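## Task

Finish with the left gripper commanded to close all the way on the blue scoop's handle. The handle must cross the centre of the pads' width, the pad gap must be only a little larger than the handle, the handle must fill most of the space between the fingers, and the pads' centre must sit somewhere between the handle's two ends; insertion depth does not matter. The scoop must be off the table and motionless, touched by nothing except that gripper's fingers or the other arm above its base, and the grasp must keep it up even without the other arm. The second scoop must finish lying within roughly a thumb's width of its starting spot, rotated at most slightly. Apart from this requested grasp, anything that stays in place only because the robot holds it does not count.

## Robot and tools

Robot: two arms, left_arm and right_arm, each ending in a parallel gripper. Both share one scene frame. Its origin is at table-top height, midway between the arms and roughly 5 to 10 cm in from the table's near edge. +x runs out across the table, +z is up, and left_arm sits toward +y. The names left and right say nothing about which side of a camera image an arm appears on. Printed hand positions may be slightly wrong, more so when an arm reaches far.

Gripper axes: the fingers extend along the gripper's +z and close along its y. The reported end_effector_position lies between the pads, about 1 cm short of the fingertips.

The 16-number row: every command uses one flat list of 16 numbers covering both arms, even if only one moves. First left_arm: x, y, z, qw, qx, qy, qz, opening; then right_arm in the same order. x, y, z are an absolute target for that gripper's position, in metres, in the scene frame. qw, qx, qy, qz is an absolute target orientation (w first), scene frame. Opening is an absolute setting from -1 (closed) to +1 (fully open, 0.093 m gap). To hold an orientation steady, repeat the same quaternion every time rather than copying the reported one, which drifts. An arm meant to stay still should receive its last reported pose plus its intended opening in every call.

execute_actions takes "actions": a list with zero or one entry. Empty list: just returns state (with pictures). {"rows": [...], "steps": n}: up to 15 rows, n from 12 to 15 steps of 1/30 s; each row is used for one step and the final row repeats if steps outnumber rows. {"steps": n} with no rows: a wait of up to 300 steps, counted from the previous result, so thinking time eats into it. Optional "pictures": true adds camera images. A rejected call sends nothing. A call is rejected if any target lies more than 0.6 m from the arm's last reported position along any of that gripper's own axes.

move: "target" is one 16-number row as above (absolute poses). "speed" in m/s, 0.002 to 0.5, default 0.25; turning is capped at double that in rad/s. Both grippers travel straight toward their poses and arrive together, taking 0.5 to 10 s; longer paths are cut off at 10 s. Rotation takes the short way. Paths ignore obstacles and the other arm. Grippers lag, wander and may exceed the speed, especially with a nearly straight arm. Opening is applied when the move begins. The result adds a move: line (done, off_target, moving, held, fault) plus any limits (paced = target clipped; held = some steps blocked, after which the arm may jump quickly) and each gripper's distance from its pose.

wait: "seconds" 0 to 10; nothing new is sent.

zoom_image: "camera" (cam_head_left, cam_head_right, cam_high, cam_low, cam_left_wrist, cam_right_wrist, each 504x504) and "region" [x0, y0, x1, y1] in pixels, top-left origin, at most 504 by 504.

finished_scene: "scene" is the current scene's number; final and irreversible, and it reports whether the goal was met. Replying without any tool call ends everything.

Control details: every step, the commanded pose is clipped to within 70 mm and 16 degrees of the measured pose; the controller favours position over orientation. Friction may leave a gripper up to about 31 mm short, and tiny commands may do nothing. An execute_actions result is captured 12 steps before the action ends; those steps run while you think, then the arm drifts only to its last clipped pose. Check the reported pose and send the remainder next. A Hand target line (present when nothing is pending) shows where the controller is heading. HELD or pose unreachable lines mean a clearance check altered or blocked commands.

Gripping: grip_measured is the finger motor on the opening scale. Pads meet near -0.94; each mm of object width adds about 0.0208; each gripper has a fixed bias up to about ±0.02. Commanding below the object's width squeezes harder, up to roughly 50-62 N per pad (less for parts under about 5 mm). Keep sending the same closing number to keep holding; goal requires commanding fully shut (-1). The last value in each arm's Joint positions is the gap in metres, meaningful only when nothing blocks the fingers.

Joint ranges (rad), base outward: waist -2.618 to 3.054, shoulder 0 to 3.142, elbow 0 to 3.142, wrist pitch -1.571 to 1.571, wrist yaw -1.571 to 1.571, wrist roll -2.094 to 2.094.

Hazards: do not drop or knock anything off the table, and leave the other scoop essentially where it was. Avoid fast contacts and targets far beyond a contact point; both press harder. The bar beneath the bases and the plate behind it may stand about 3 cm above the table and give no warning. Never let the arms collide or push each other. Random brief tugs on held parts or nudges to loose objects can occur. Holding loads heats motors: MOTOR HOT from 75 °C, a 10 s stop at 90 °C, and at 100 °C the arm goes limp and falls; these stops appear as OVER-TEMPERATURE FAULT lines. Smooth, economical motion is preferred.

Each tool is called after ">>>" as name(argument=value, ...), one argument or row to a line, values as JSON.

## Session

I'll start by looking at the current state.

>>> execute_actions(
  actions=[],
)

Scene clock: 0.00 s of 4200.00 s.
left_arm: end_effector_position=(+0.3377, +0.5092, +0.3743) grip_measured=+1.000 end_effector_quat_wxyz=(+0.446, -0.398, +0.612, +0.518) | right_arm: end_effector_position=(+0.2217, -0.4549, +0.3039) grip_measured=+0.980 end_effector_quat_wxyz=(+0.204, +0.744, +0.379, +0.511)
Joint positions: left_arm=[ 0.161  1.457  1.331 -0.116 -1.179  0.039  0.093] | right_arm=[-1.165  1.086  1.182 -1.059 -1.094  1.348  0.092]
Joint velocities: left_arm=[ 0.002 -0.007  0.017 -0.051  0.066 -0.022  0.   ] | right_arm=[ 0.012 -0.017 -0.007 -0.022  0.037  0.007 -0.   ]
Motor temperatures (°C, as the motors report them): left_arm=[29 28 26 25 28 27] | right_arm=[28 28 28 26 29 27]
Hand target (left_arm): +0.338, +0.509, +0.374; +0.446, -0.398, +0.612, +0.518
Hand target (right_arm): +0.222, -0.455, +0.304; +0.204, +0.744, +0.379, +0.511

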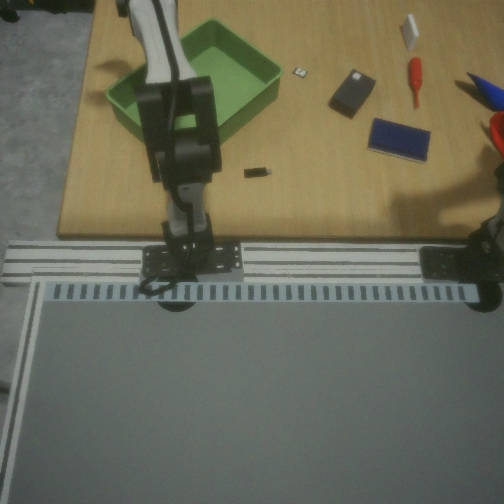

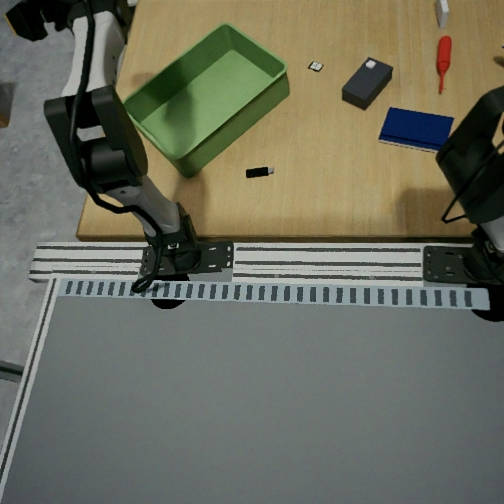

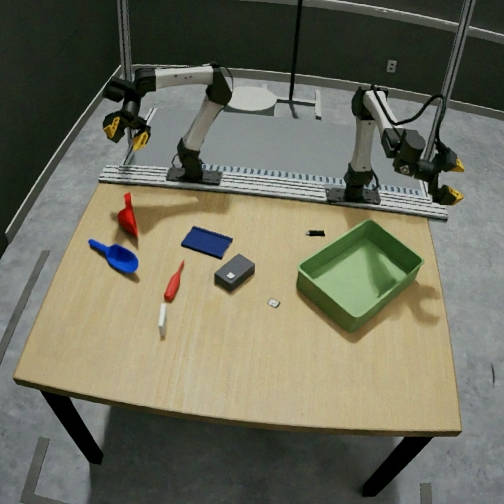

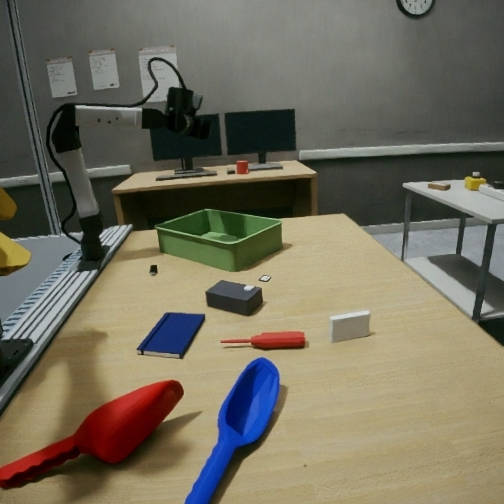

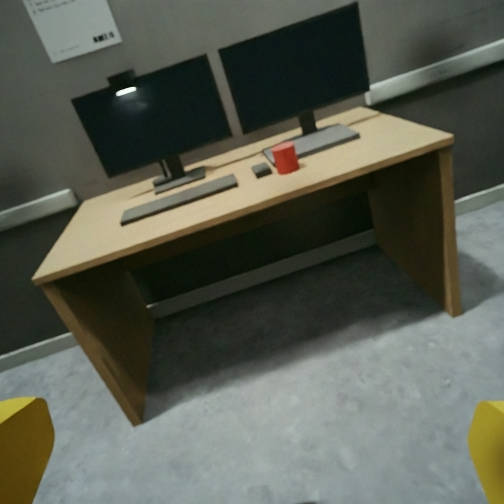

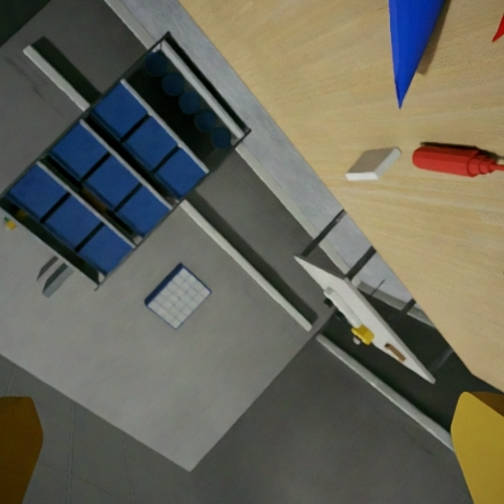

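>>> zoom_image(
  camera="cam_high",
  region=[60, 160, 260, 360],
)

>>> zoom_image(
  camera="cam_low",
  region=[0, 300, 340, 504],
)

>>> zoom_image(
  camera="cam_head_left",
  region=[340, 0, 504, 200],
)

Region (60, 160, 260, 360) of cam_high's 504x504 image, scaled by 2.520, with more detail than that image has.

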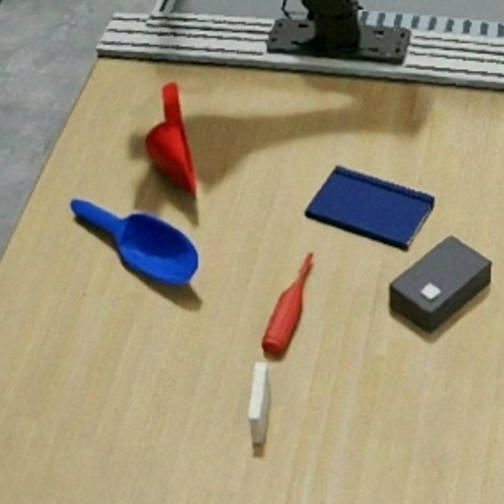

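Region (0, 300, 340, 504) of cam_low's 504x504 image, scaled by 1.482, with more detail than that image has; it fills the top 302 rows of this view, and the rest is white.

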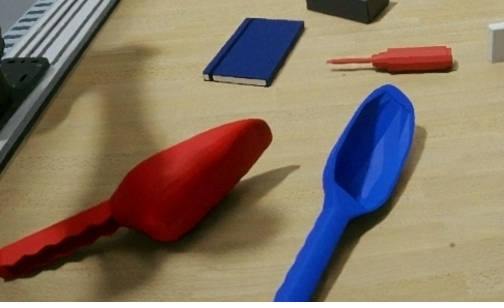

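Region (340, 0, 504, 200) of cam_head_left's 504x504 image, scaled by 2.520, with more detail than that image has; it fills the left 413 columns of this view, and the rest is white.

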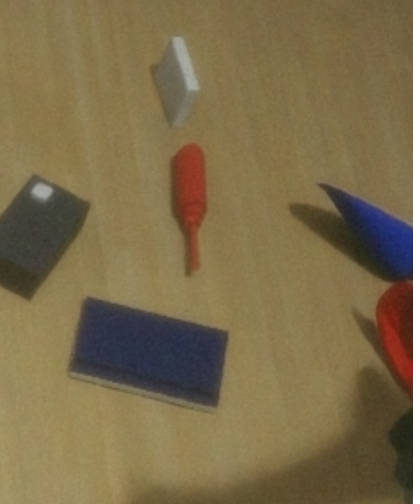

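>>> move(
  target=[0.3377, 0.5092, 0.3743, 0.446, -0.398, 0.612, 0.518, 1, 0.27, -0.47, 0.19, 0, 0.309, 0.951, 0, 1],
  speed=0.4,
)

Scene clock: 9.60 s of 4200.00 s.
left_arm: end_effector_position=(+0.3377, +0.5092, +0.3743) grip_measured=+1.000 end_effector_quat_wxyz=(+0.446, -0.398, +0.612, +0.518) | right_arm: end_effector_position=(+0.2650, -0.4710, +0.1949) grip_measured=+0.980 end_effector_quat_wxyz=(+0.008, +0.318, +0.948, -0.001)
Joint positions: left_arm=[ 0.161  1.457  1.331 -0.116 -1.179  0.039  0.093] | right_arm=[-0.531  1.724  1.75  -1.545  0.011  0.073  0.092]
Joint velocities: left_arm=[ 0.017  0.007 -0.012  0.007 -0.022 -0.022  0.   ] | right_arm=[ 0.007 -0.017  0.007  0.037 -0.037 -0.051  0.   ]
Motor temperatures (°C, as the motors report them): left_arm=[29 29 28 28 28 27] | right_arm=[28 29 31 27 29 27]
Hand target (left_arm): +0.338, +0.509, +0.374; +0.446, -0.398, +0.612, +0.518
Hand target (right_arm): +0.269, -0.472, +0.193; +0.006, +0.309, +0.951, -0.006
Off the commanded pose (left_arm): 0.000 m, 0 deg.
Off the commanded pose (right_arm): 0.007 m, 1 deg.
Kept back: nothing.
After step 90, 3.60 s passed at rest.
move: done

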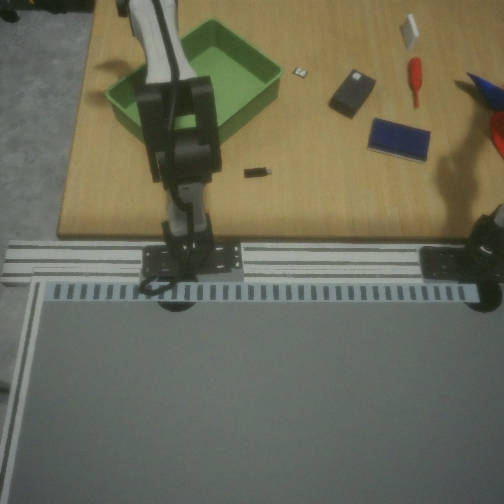

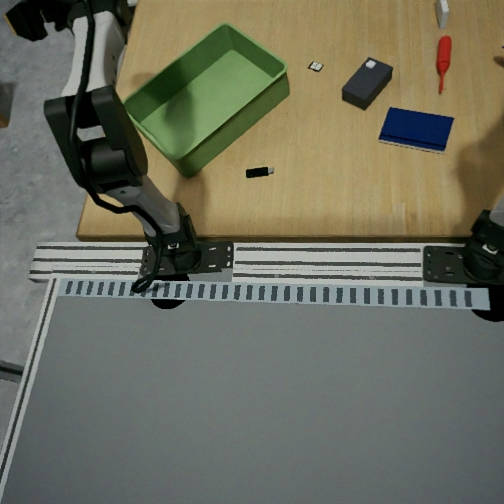

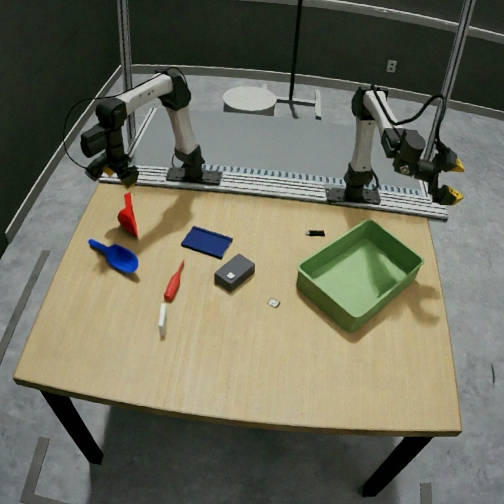

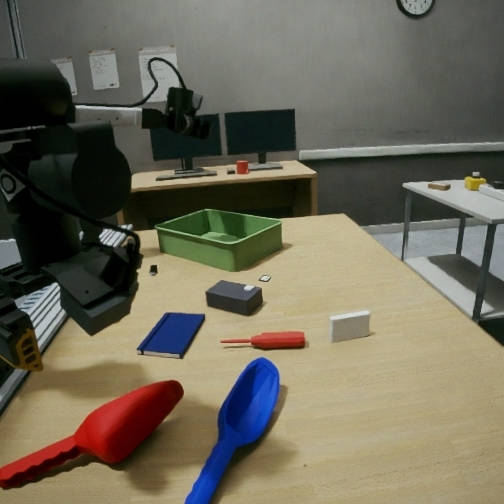

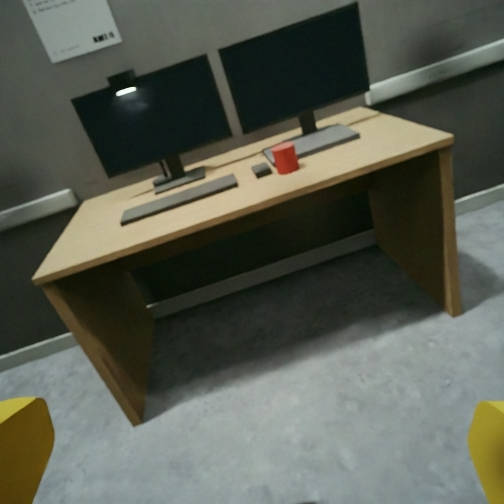

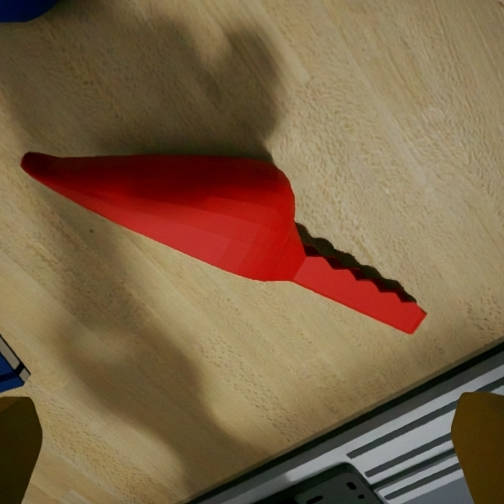

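>>> move(
  target=[0.3377, 0.5092, 0.3743, 0.446, -0.398, 0.612, 0.518, 1, 0.36, -0.51, 0.17, 0, 0.848, 0.53, 0, 1],
  speed=0.4,
)

Scene clock: 15.37 s of 4200.00 s.
left_arm: end_effector_position=(+0.3377, +0.5092, +0.3743) grip_measured=+1.000 end_effector_quat_wxyz=(+0.446, -0.398, +0.612, +0.518) | right_arm: end_effector_position=(+0.3589, -0.5135, +0.1730) grip_measured=+0.980 end_effector_quat_wxyz=(+0.028, +0.847, +0.530, +0.015)
Joint positions: left_arm=[ 0.161  1.457  1.331 -0.116 -1.179  0.039  0.093] | right_arm=[-0.495  2.114  2.206 -1.564  0.014  1.485  0.092]
Joint velocities: left_arm=[ 0.012 -0.002  0.002 -0.007  0.022  0.022  0.   ] | right_arm=[-0.022 -0.012 -0.017 -0.007 -0.007 -0.022 -0.001]
Motor temperatures (°C, as the motors report them): left_arm=[29 29 29 29 28 27] | right_arm=[28 30 32 27 29 27]
Hand target (left_arm): +0.338, +0.509, +0.374; +0.446, -0.398, +0.612, +0.518
Hand target (right_arm): +0.360, -0.509, +0.171; +0.020, +0.848, +0.530, +0.010
Off the commanded pose (left_arm): 0.000 m, 0 deg.
Off the commanded pose (right_arm): 0.005 m, 4 deg.
joint sent to its limit (right arm) — the command would take joint 4 (wrist pitch) past its lower limit, so that joint was sent only as far as its limit.
Kept back: nothing.
After step 90, 0.37 s passed at rest.
move: off_target (right_arm)

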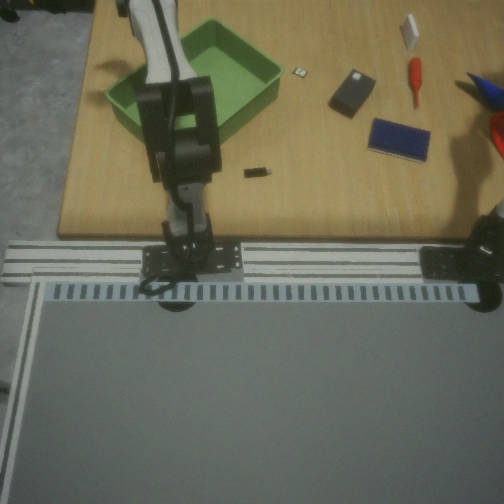

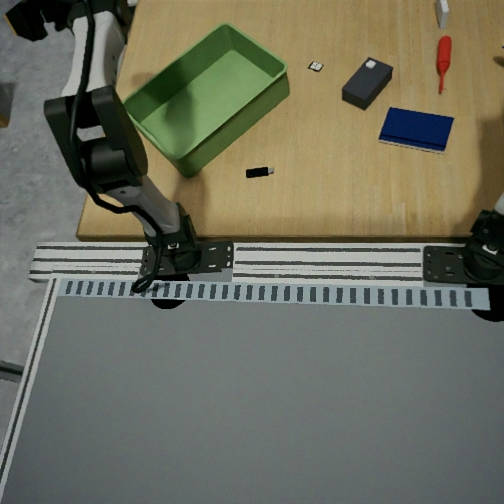

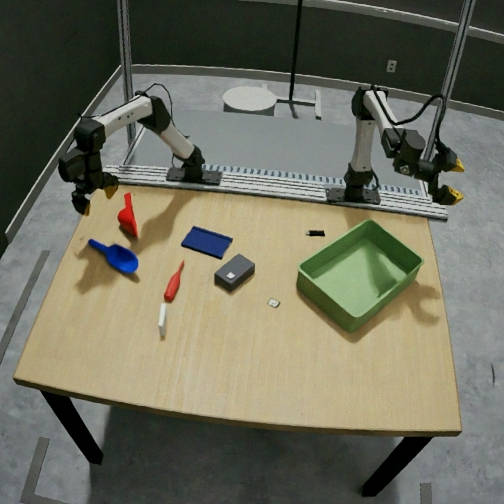

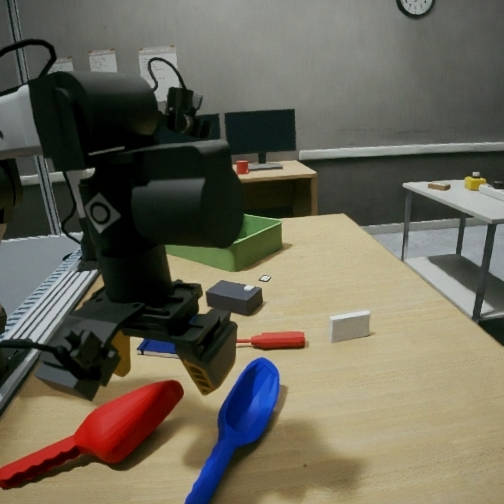

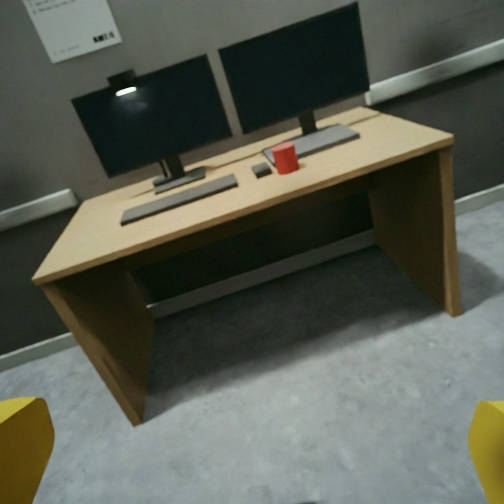

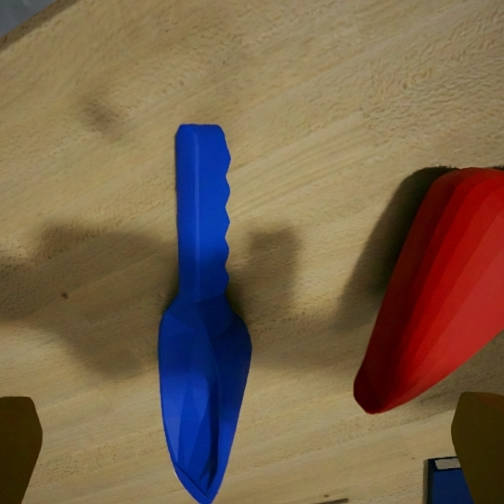

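>>> zoom_image(
  camera="cam_right_wrist",
  region=[100, 100, 340, 504],
)

Region (100, 100, 340, 504) of cam_right_wrist's 504x504 image, scaled by 1.248, with more detail than that image has; it fills the left 299 columns of this view, and the rest is white.

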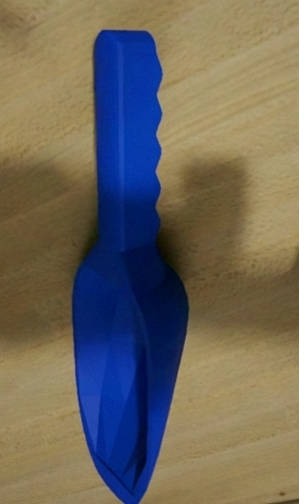

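>>> zoom_image(
  camera="cam_low",
  region=[20, 250, 300, 504],
)

>>> zoom_image(
  camera="cam_high",
  region=[50, 110, 200, 290],
)

Region (20, 250, 300, 504) of cam_low's 504x504 image, scaled by 1.800, with more detail than that image has; it fills the top 457 rows of this view, and the rest is white.

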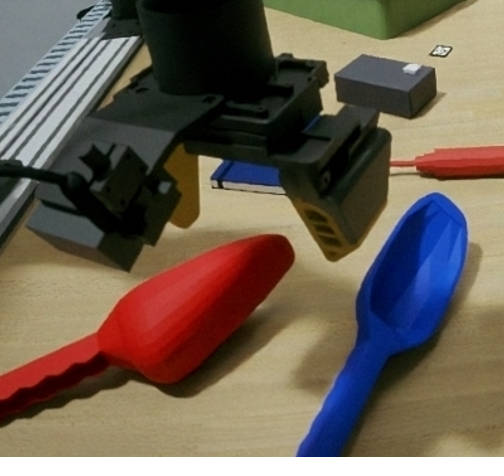

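Region (50, 110, 200, 290) of cam_high's 504x504 image, scaled by 2.800, with more detail than that image has.

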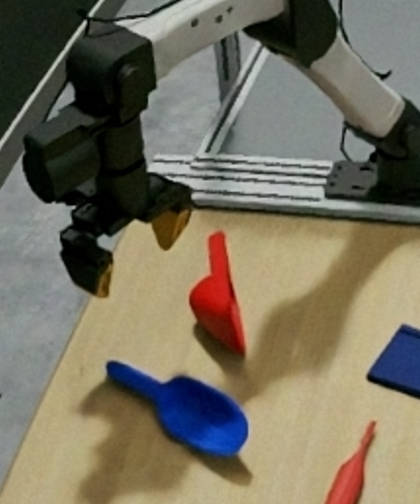

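>>> move(
  target=[0.30, 0.20, 0.34, 0.579, 0.406, 0.579, -0.406, 1, 0.40, -0.504, 0.095, 0, 0.848, 0.53, 0, 0.3],
  speed=0.4,
)

Scene clock: 41.53 s of 4200.00 s.
left_arm: end_effector_position=(+0.3035, +0.2014, +0.3365) grip_measured=+1.000 end_effector_quat_wxyz=(+0.574, +0.398, +0.599, -0.391) | right_arm: end_effector_position=(+0.3993, -0.5090, +0.1056) grip_measured=+0.303 end_effector_quat_wxyz=(+0.009, +0.848, +0.530, +0.007)
Joint positions: left_arm=[0.288 1.182 0.922 0.116 1.556 0.137 0.093] | right_arm=[-0.443  2.279  2.206 -1.441  0.014  1.54   0.06 ]
Joint velocities: left_arm=[-0.007 -0.012 -0.002  0.051  0.037 -0.081  0.   ] | right_arm=[-0.012 -0.007  0.002  0.051  0.037 -0.022  0.001]
Motor temperatures (°C, as the motors report them): left_arm=[29 31 32 32 28 27] | right_arm=[28 40 36 26 29 27]
Hand target (left_arm): +0.305, +0.200, +0.340; +0.574, +0.407, +0.593, -0.392
Hand target (right_arm): +0.401, -0.504, +0.096; +0.001, +0.848, +0.530, +0.000
Off the commanded pose (left_arm): 0.005 m, 3 deg.
Off the commanded pose (right_arm): 0.012 m, 1 deg.
joint sent to its limit (left arm) — the command would take joint 5 (wrist yaw) past its upper limit, so that joint was sent only as far as its limit.
Kept back: nothing.
After step 90, 19.30 s passed at rest.
move: off_target (left_arm, right_arm)

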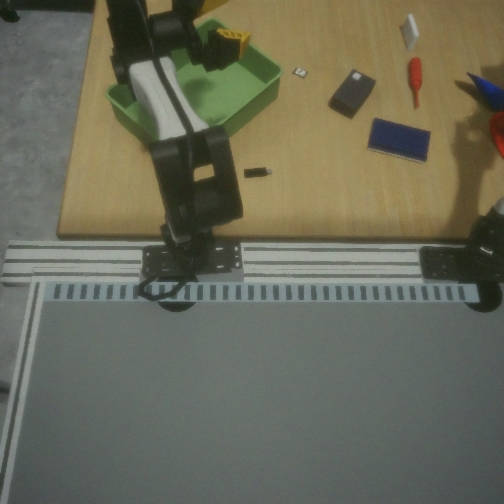

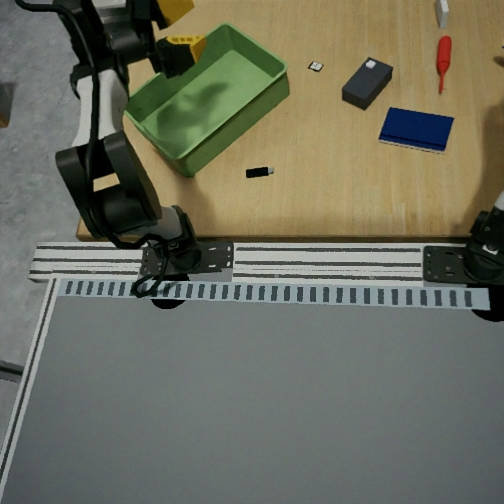

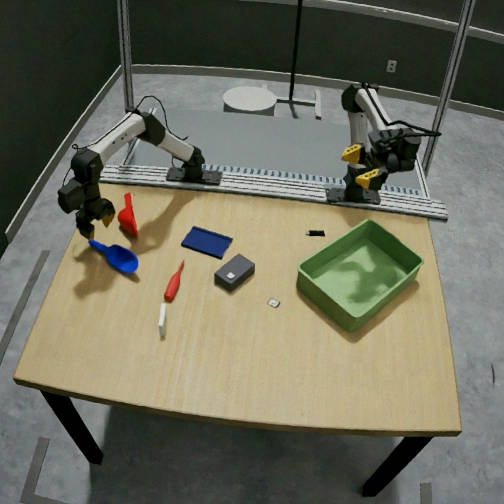

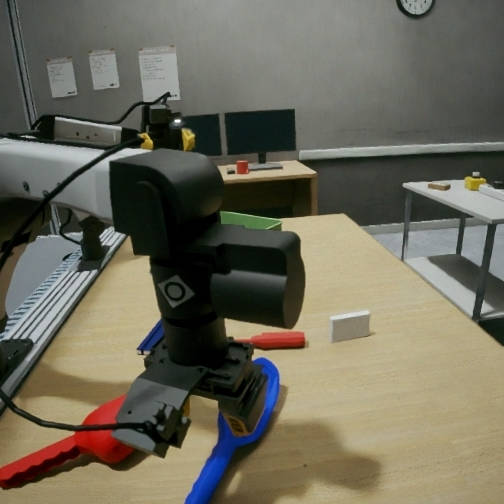

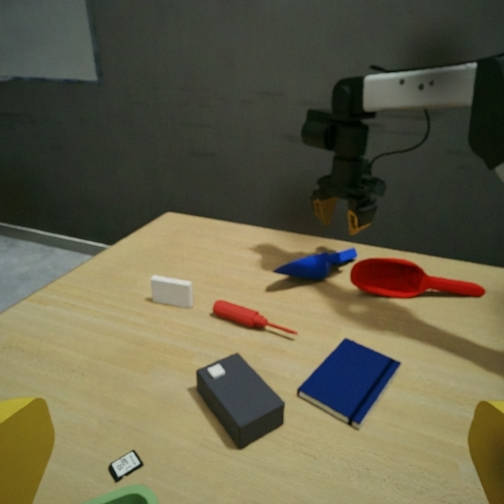

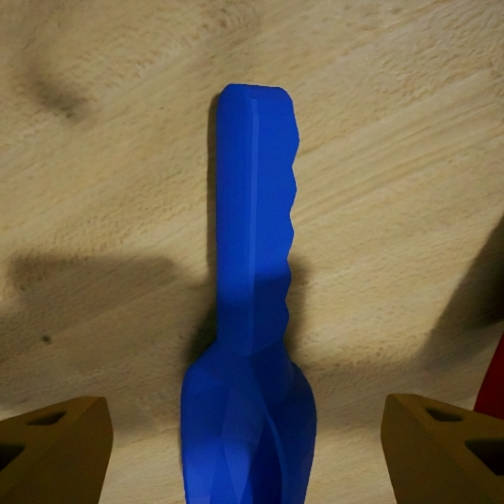

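>>> zoom_image(
  camera="cam_left_wrist",
  region=[250, 170, 430, 310],
)

Region (250, 170, 430, 310) of cam_left_wrist's 504x504 image, scaled by 2.800, with more detail than that image has.

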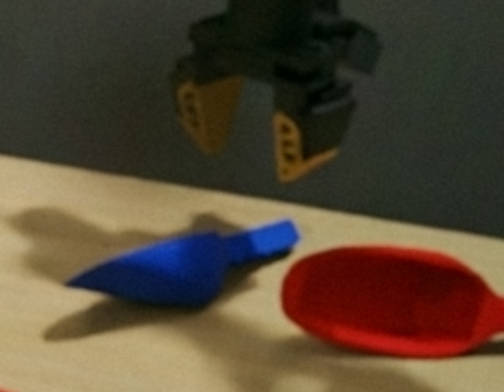

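>>> move(
  target=[0.30, 0.15, 0.34, 0.596, 0.38, 0.596, -0.38, 1, 0.399, -0.501, 0.026, 0, 0.848, 0.53, 0, 0.3],
  speed=0.12,
)

Scene clock: 48.10 s of 4200.00 s.
left_arm: end_effector_position=(+0.3037, +0.1525, +0.3415) grip_measured=+1.000 end_effector_quat_wxyz=(+0.595, +0.380, +0.599, -0.379) | right_arm: end_effector_position=(+0.4039, -0.5102, +0.0403) grip_measured=+0.303 end_effector_quat_wxyz=(+0.015, +0.849, +0.528, +0.011)
Joint positions: left_arm=[ 0.082  1.092  0.806  0.385  1.297 -0.095  0.093] | right_arm=[-0.443  2.283  1.952 -1.168  0.014  1.542  0.06 ]
Joint velocities: left_arm=[-0.007 -0.007 -0.007  0.007  0.066 -0.007  0.   ] | right_arm=[-0.042  0.002 -0.002  0.051 -0.007  0.007  0.001]
Motor temperatures (°C, as the motors report them): left_arm=[29 31 33 32 28 27] | right_arm=[28 42 35 27 29 27]
Hand target (left_arm): +0.301, +0.150, +0.340; +0.596, +0.380, +0.597, -0.380
Hand target (right_arm): +0.400, -0.502, +0.026; +0.000, +0.848, +0.530, -0.000
Off the commanded pose (left_arm): 0.005 m, 0 deg.
Off the commanded pose (right_arm): 0.018 m, 2 deg.
Kept back: nothing.
After step 90, 2.17 s passed at rest.
move: off_target (right_arm)

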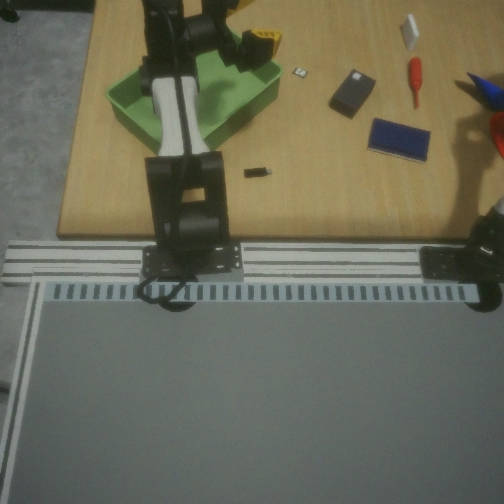

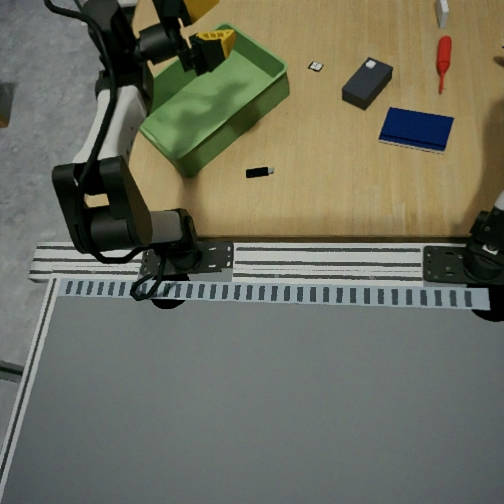

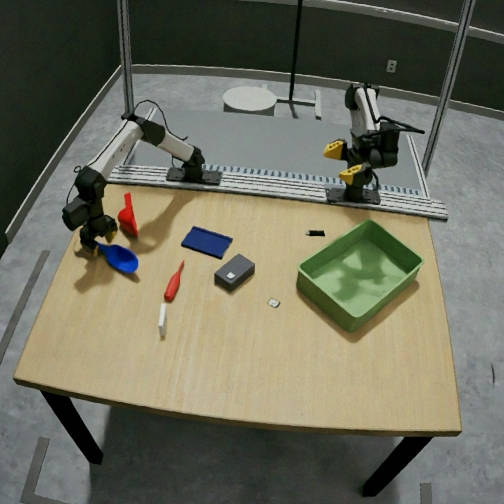

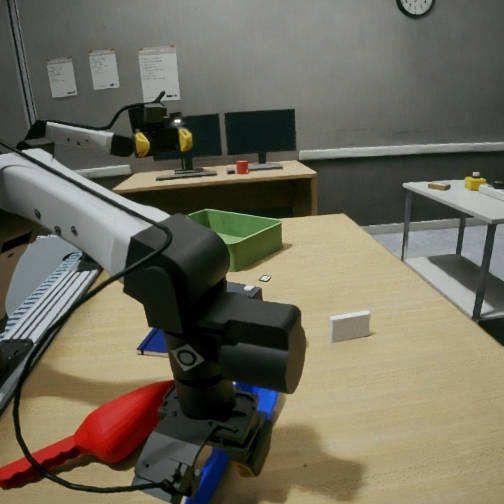

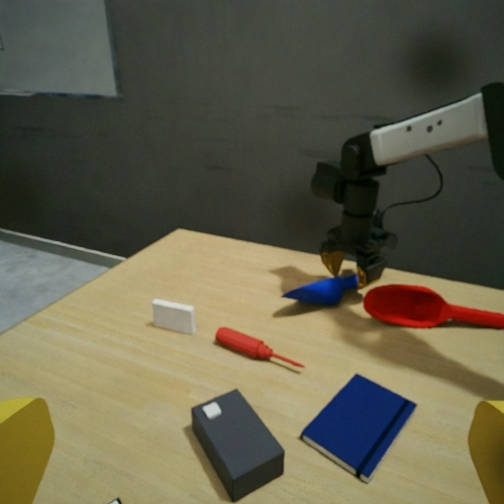

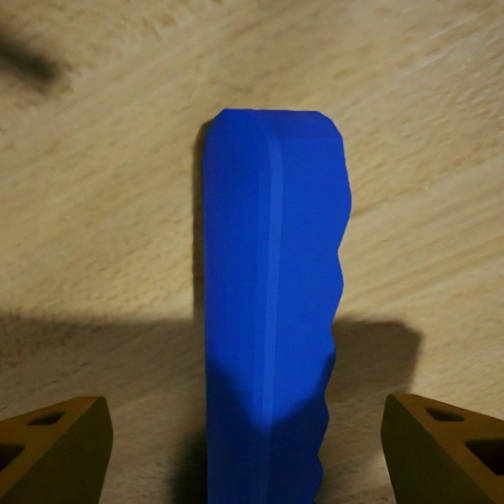

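>>> move(
  target=[0.3037, 0.1525, 0.3415, 0.595, 0.38, 0.599, -0.379, 1, 0.396, -0.496, 0.012, 0, 0.848, 0.53, 0, 0.3],
  speed=0.06,
)

Scene clock: 49.97 s of 4200.00 s.
left_arm: end_effector_position=(+0.3038, +0.1525, +0.3422) grip_measured=+1.000 end_effector_quat_wxyz=(+0.596, +0.380, +0.598, -0.378) | right_arm: end_effector_position=(+0.3998, -0.5036, +0.0210) grip_measured=+0.303 end_effector_quat_wxyz=(+0.009, +0.848, +0.530, +0.007)
Joint positions: left_arm=[ 0.082  1.092  0.806  0.392  1.296 -0.1    0.093] | right_arm=[-0.434  2.283  1.874 -1.104  0.015  1.548  0.06 ]
Joint velocities: left_arm=[-0.012 -0.022 -0.007  0.007 -0.007  0.022  0.   ] | right_arm=[ 0.002  0.002  0.002  0.051 -0.022 -0.051  0.   ]
Motor temperatures (°C, as the motors report them): left_arm=[29 31 33 32 28 27] | right_arm=[28 43 35 27 29 27]
Hand target (left_arm): +0.304, +0.153, +0.341; +0.595, +0.380, +0.599, -0.379
Hand target (right_arm): +0.396, -0.496, +0.012; -0.000, +0.848, +0.530, -0.000
Off the commanded pose (left_arm): 0.001 m, 0 deg.
Off the commanded pose (right_arm): 0.012 m, 1 deg.
Kept back: nothing.
move: off_target (right_arm)

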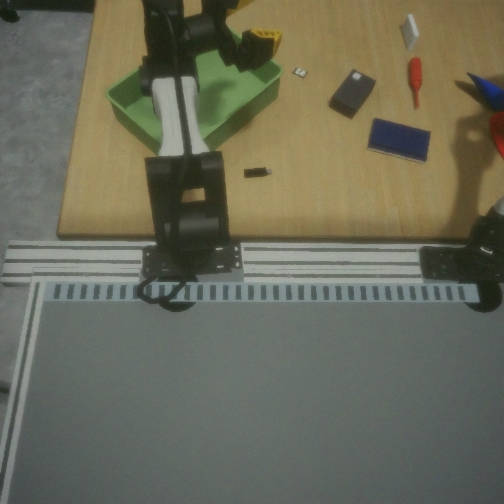

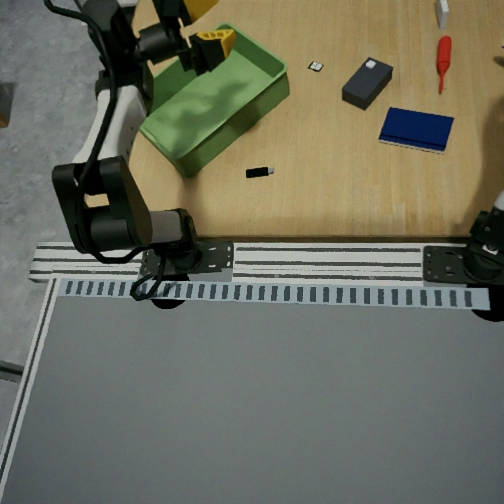

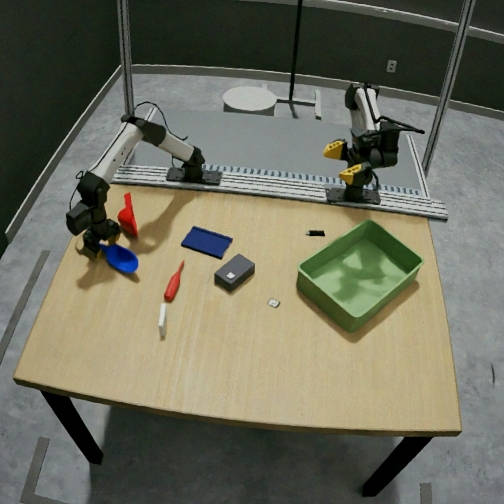

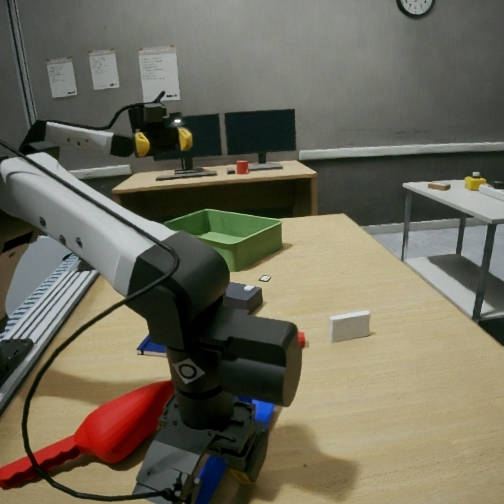

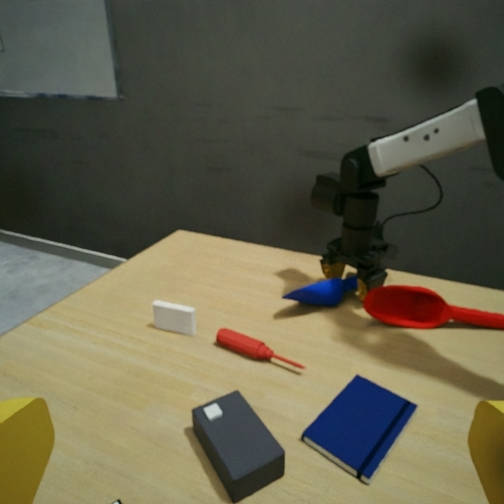

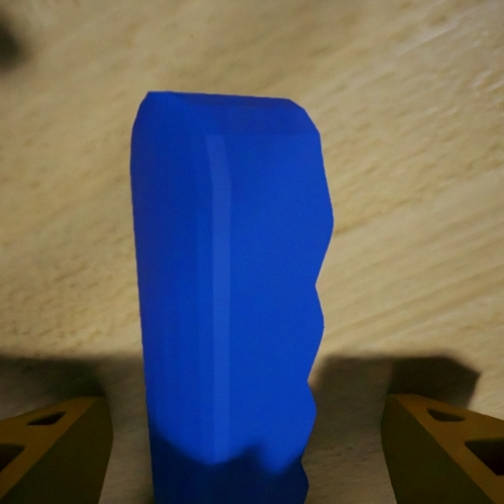

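>>> move(
  target=[0.3037, 0.1525, 0.3415, 0.595, 0.38, 0.599, -0.379, 1, 0.3998, -0.5036, 0.021, 0, 0.848, 0.53, 0, -1],
  speed=0.05,
)

Scene clock: 50.97 s of 4200.00 s.
left_arm: end_effector_position=(+0.3038, +0.1525, +0.3422) grip_measured=+1.000 end_effector_quat_wxyz=(+0.596, +0.380, +0.598, -0.378) | right_arm: end_effector_position=(+0.4014, -0.5047, +0.0250) grip_measured=-0.638 end_effector_quat_wxyz=(+0.010, +0.848, +0.529, +0.007)
Joint positions: left_arm=[ 0.082  1.092  0.806  0.392  1.296 -0.1    0.093] | right_arm=[-0.434  2.286  1.896 -1.122  0.016  1.548  0.015]
Joint velocities: left_arm=[ 0.002 -0.012 -0.002  0.007 -0.037 -0.007  0.   ] | right_arm=[-0.012 -0.002 -0.007 -0.007 -0.007 -0.007 -0.   ]
Motor temperatures (°C, as the motors report them): left_arm=[29 31 33 32 28 27] | right_arm=[28 43 35 27 29 27]
Hand target (left_arm): +0.304, +0.152, +0.341; +0.595, +0.380, +0.599, -0.379
Hand target (right_arm): +0.400, -0.504, +0.021; +0.000, +0.848, +0.530, +0.000
Off the commanded pose (left_arm): 0.001 m, 0 deg.
Off the commanded pose (right_arm): 0.004 m, 1 deg.
Kept back: nothing.
move: done

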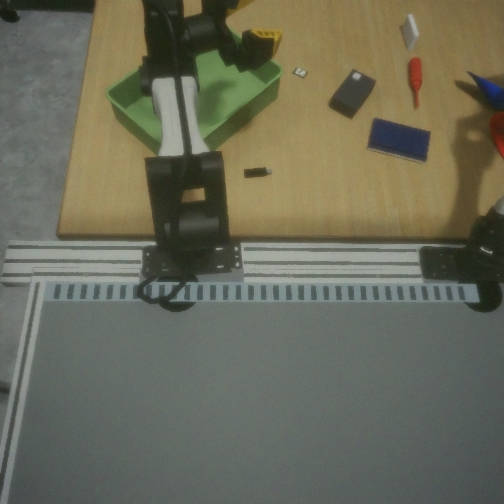

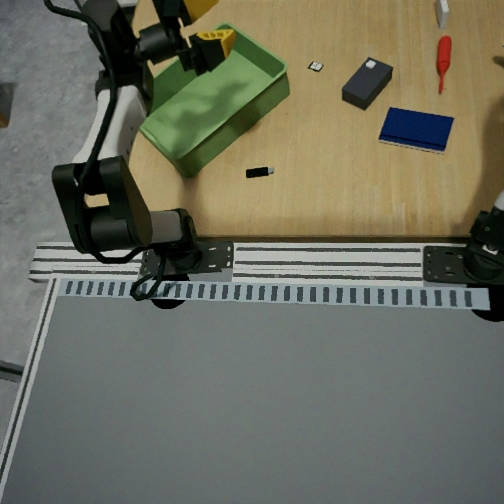

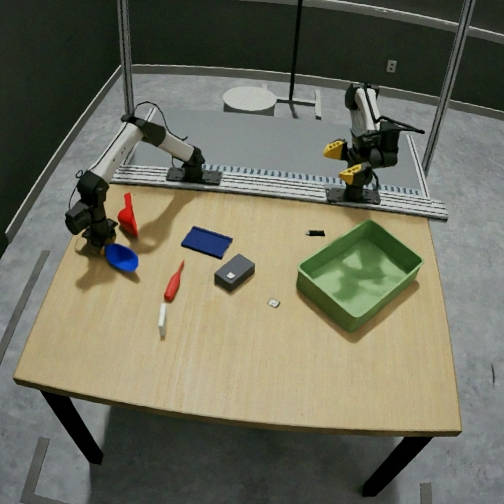

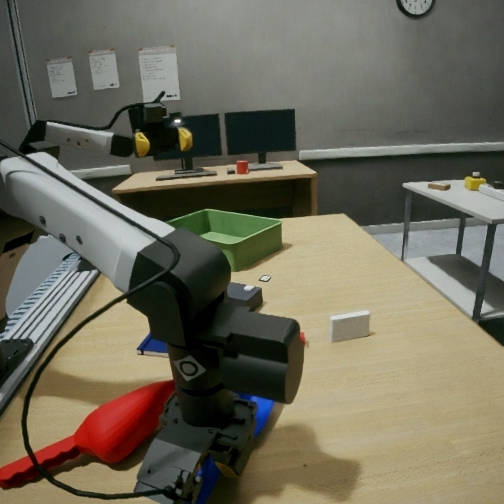

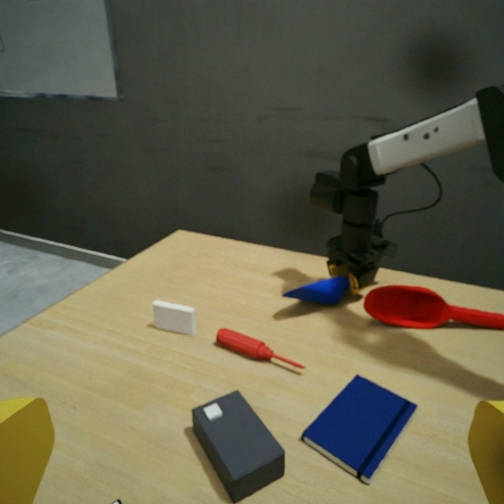

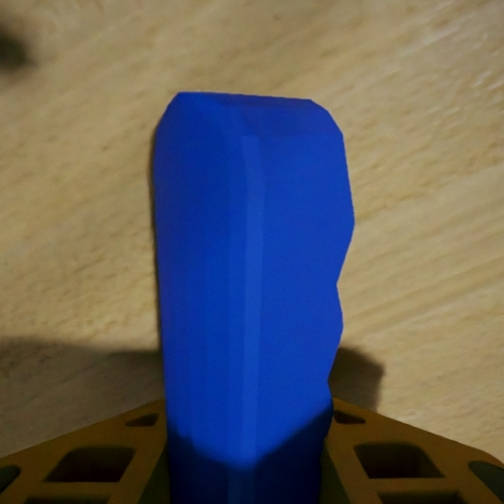

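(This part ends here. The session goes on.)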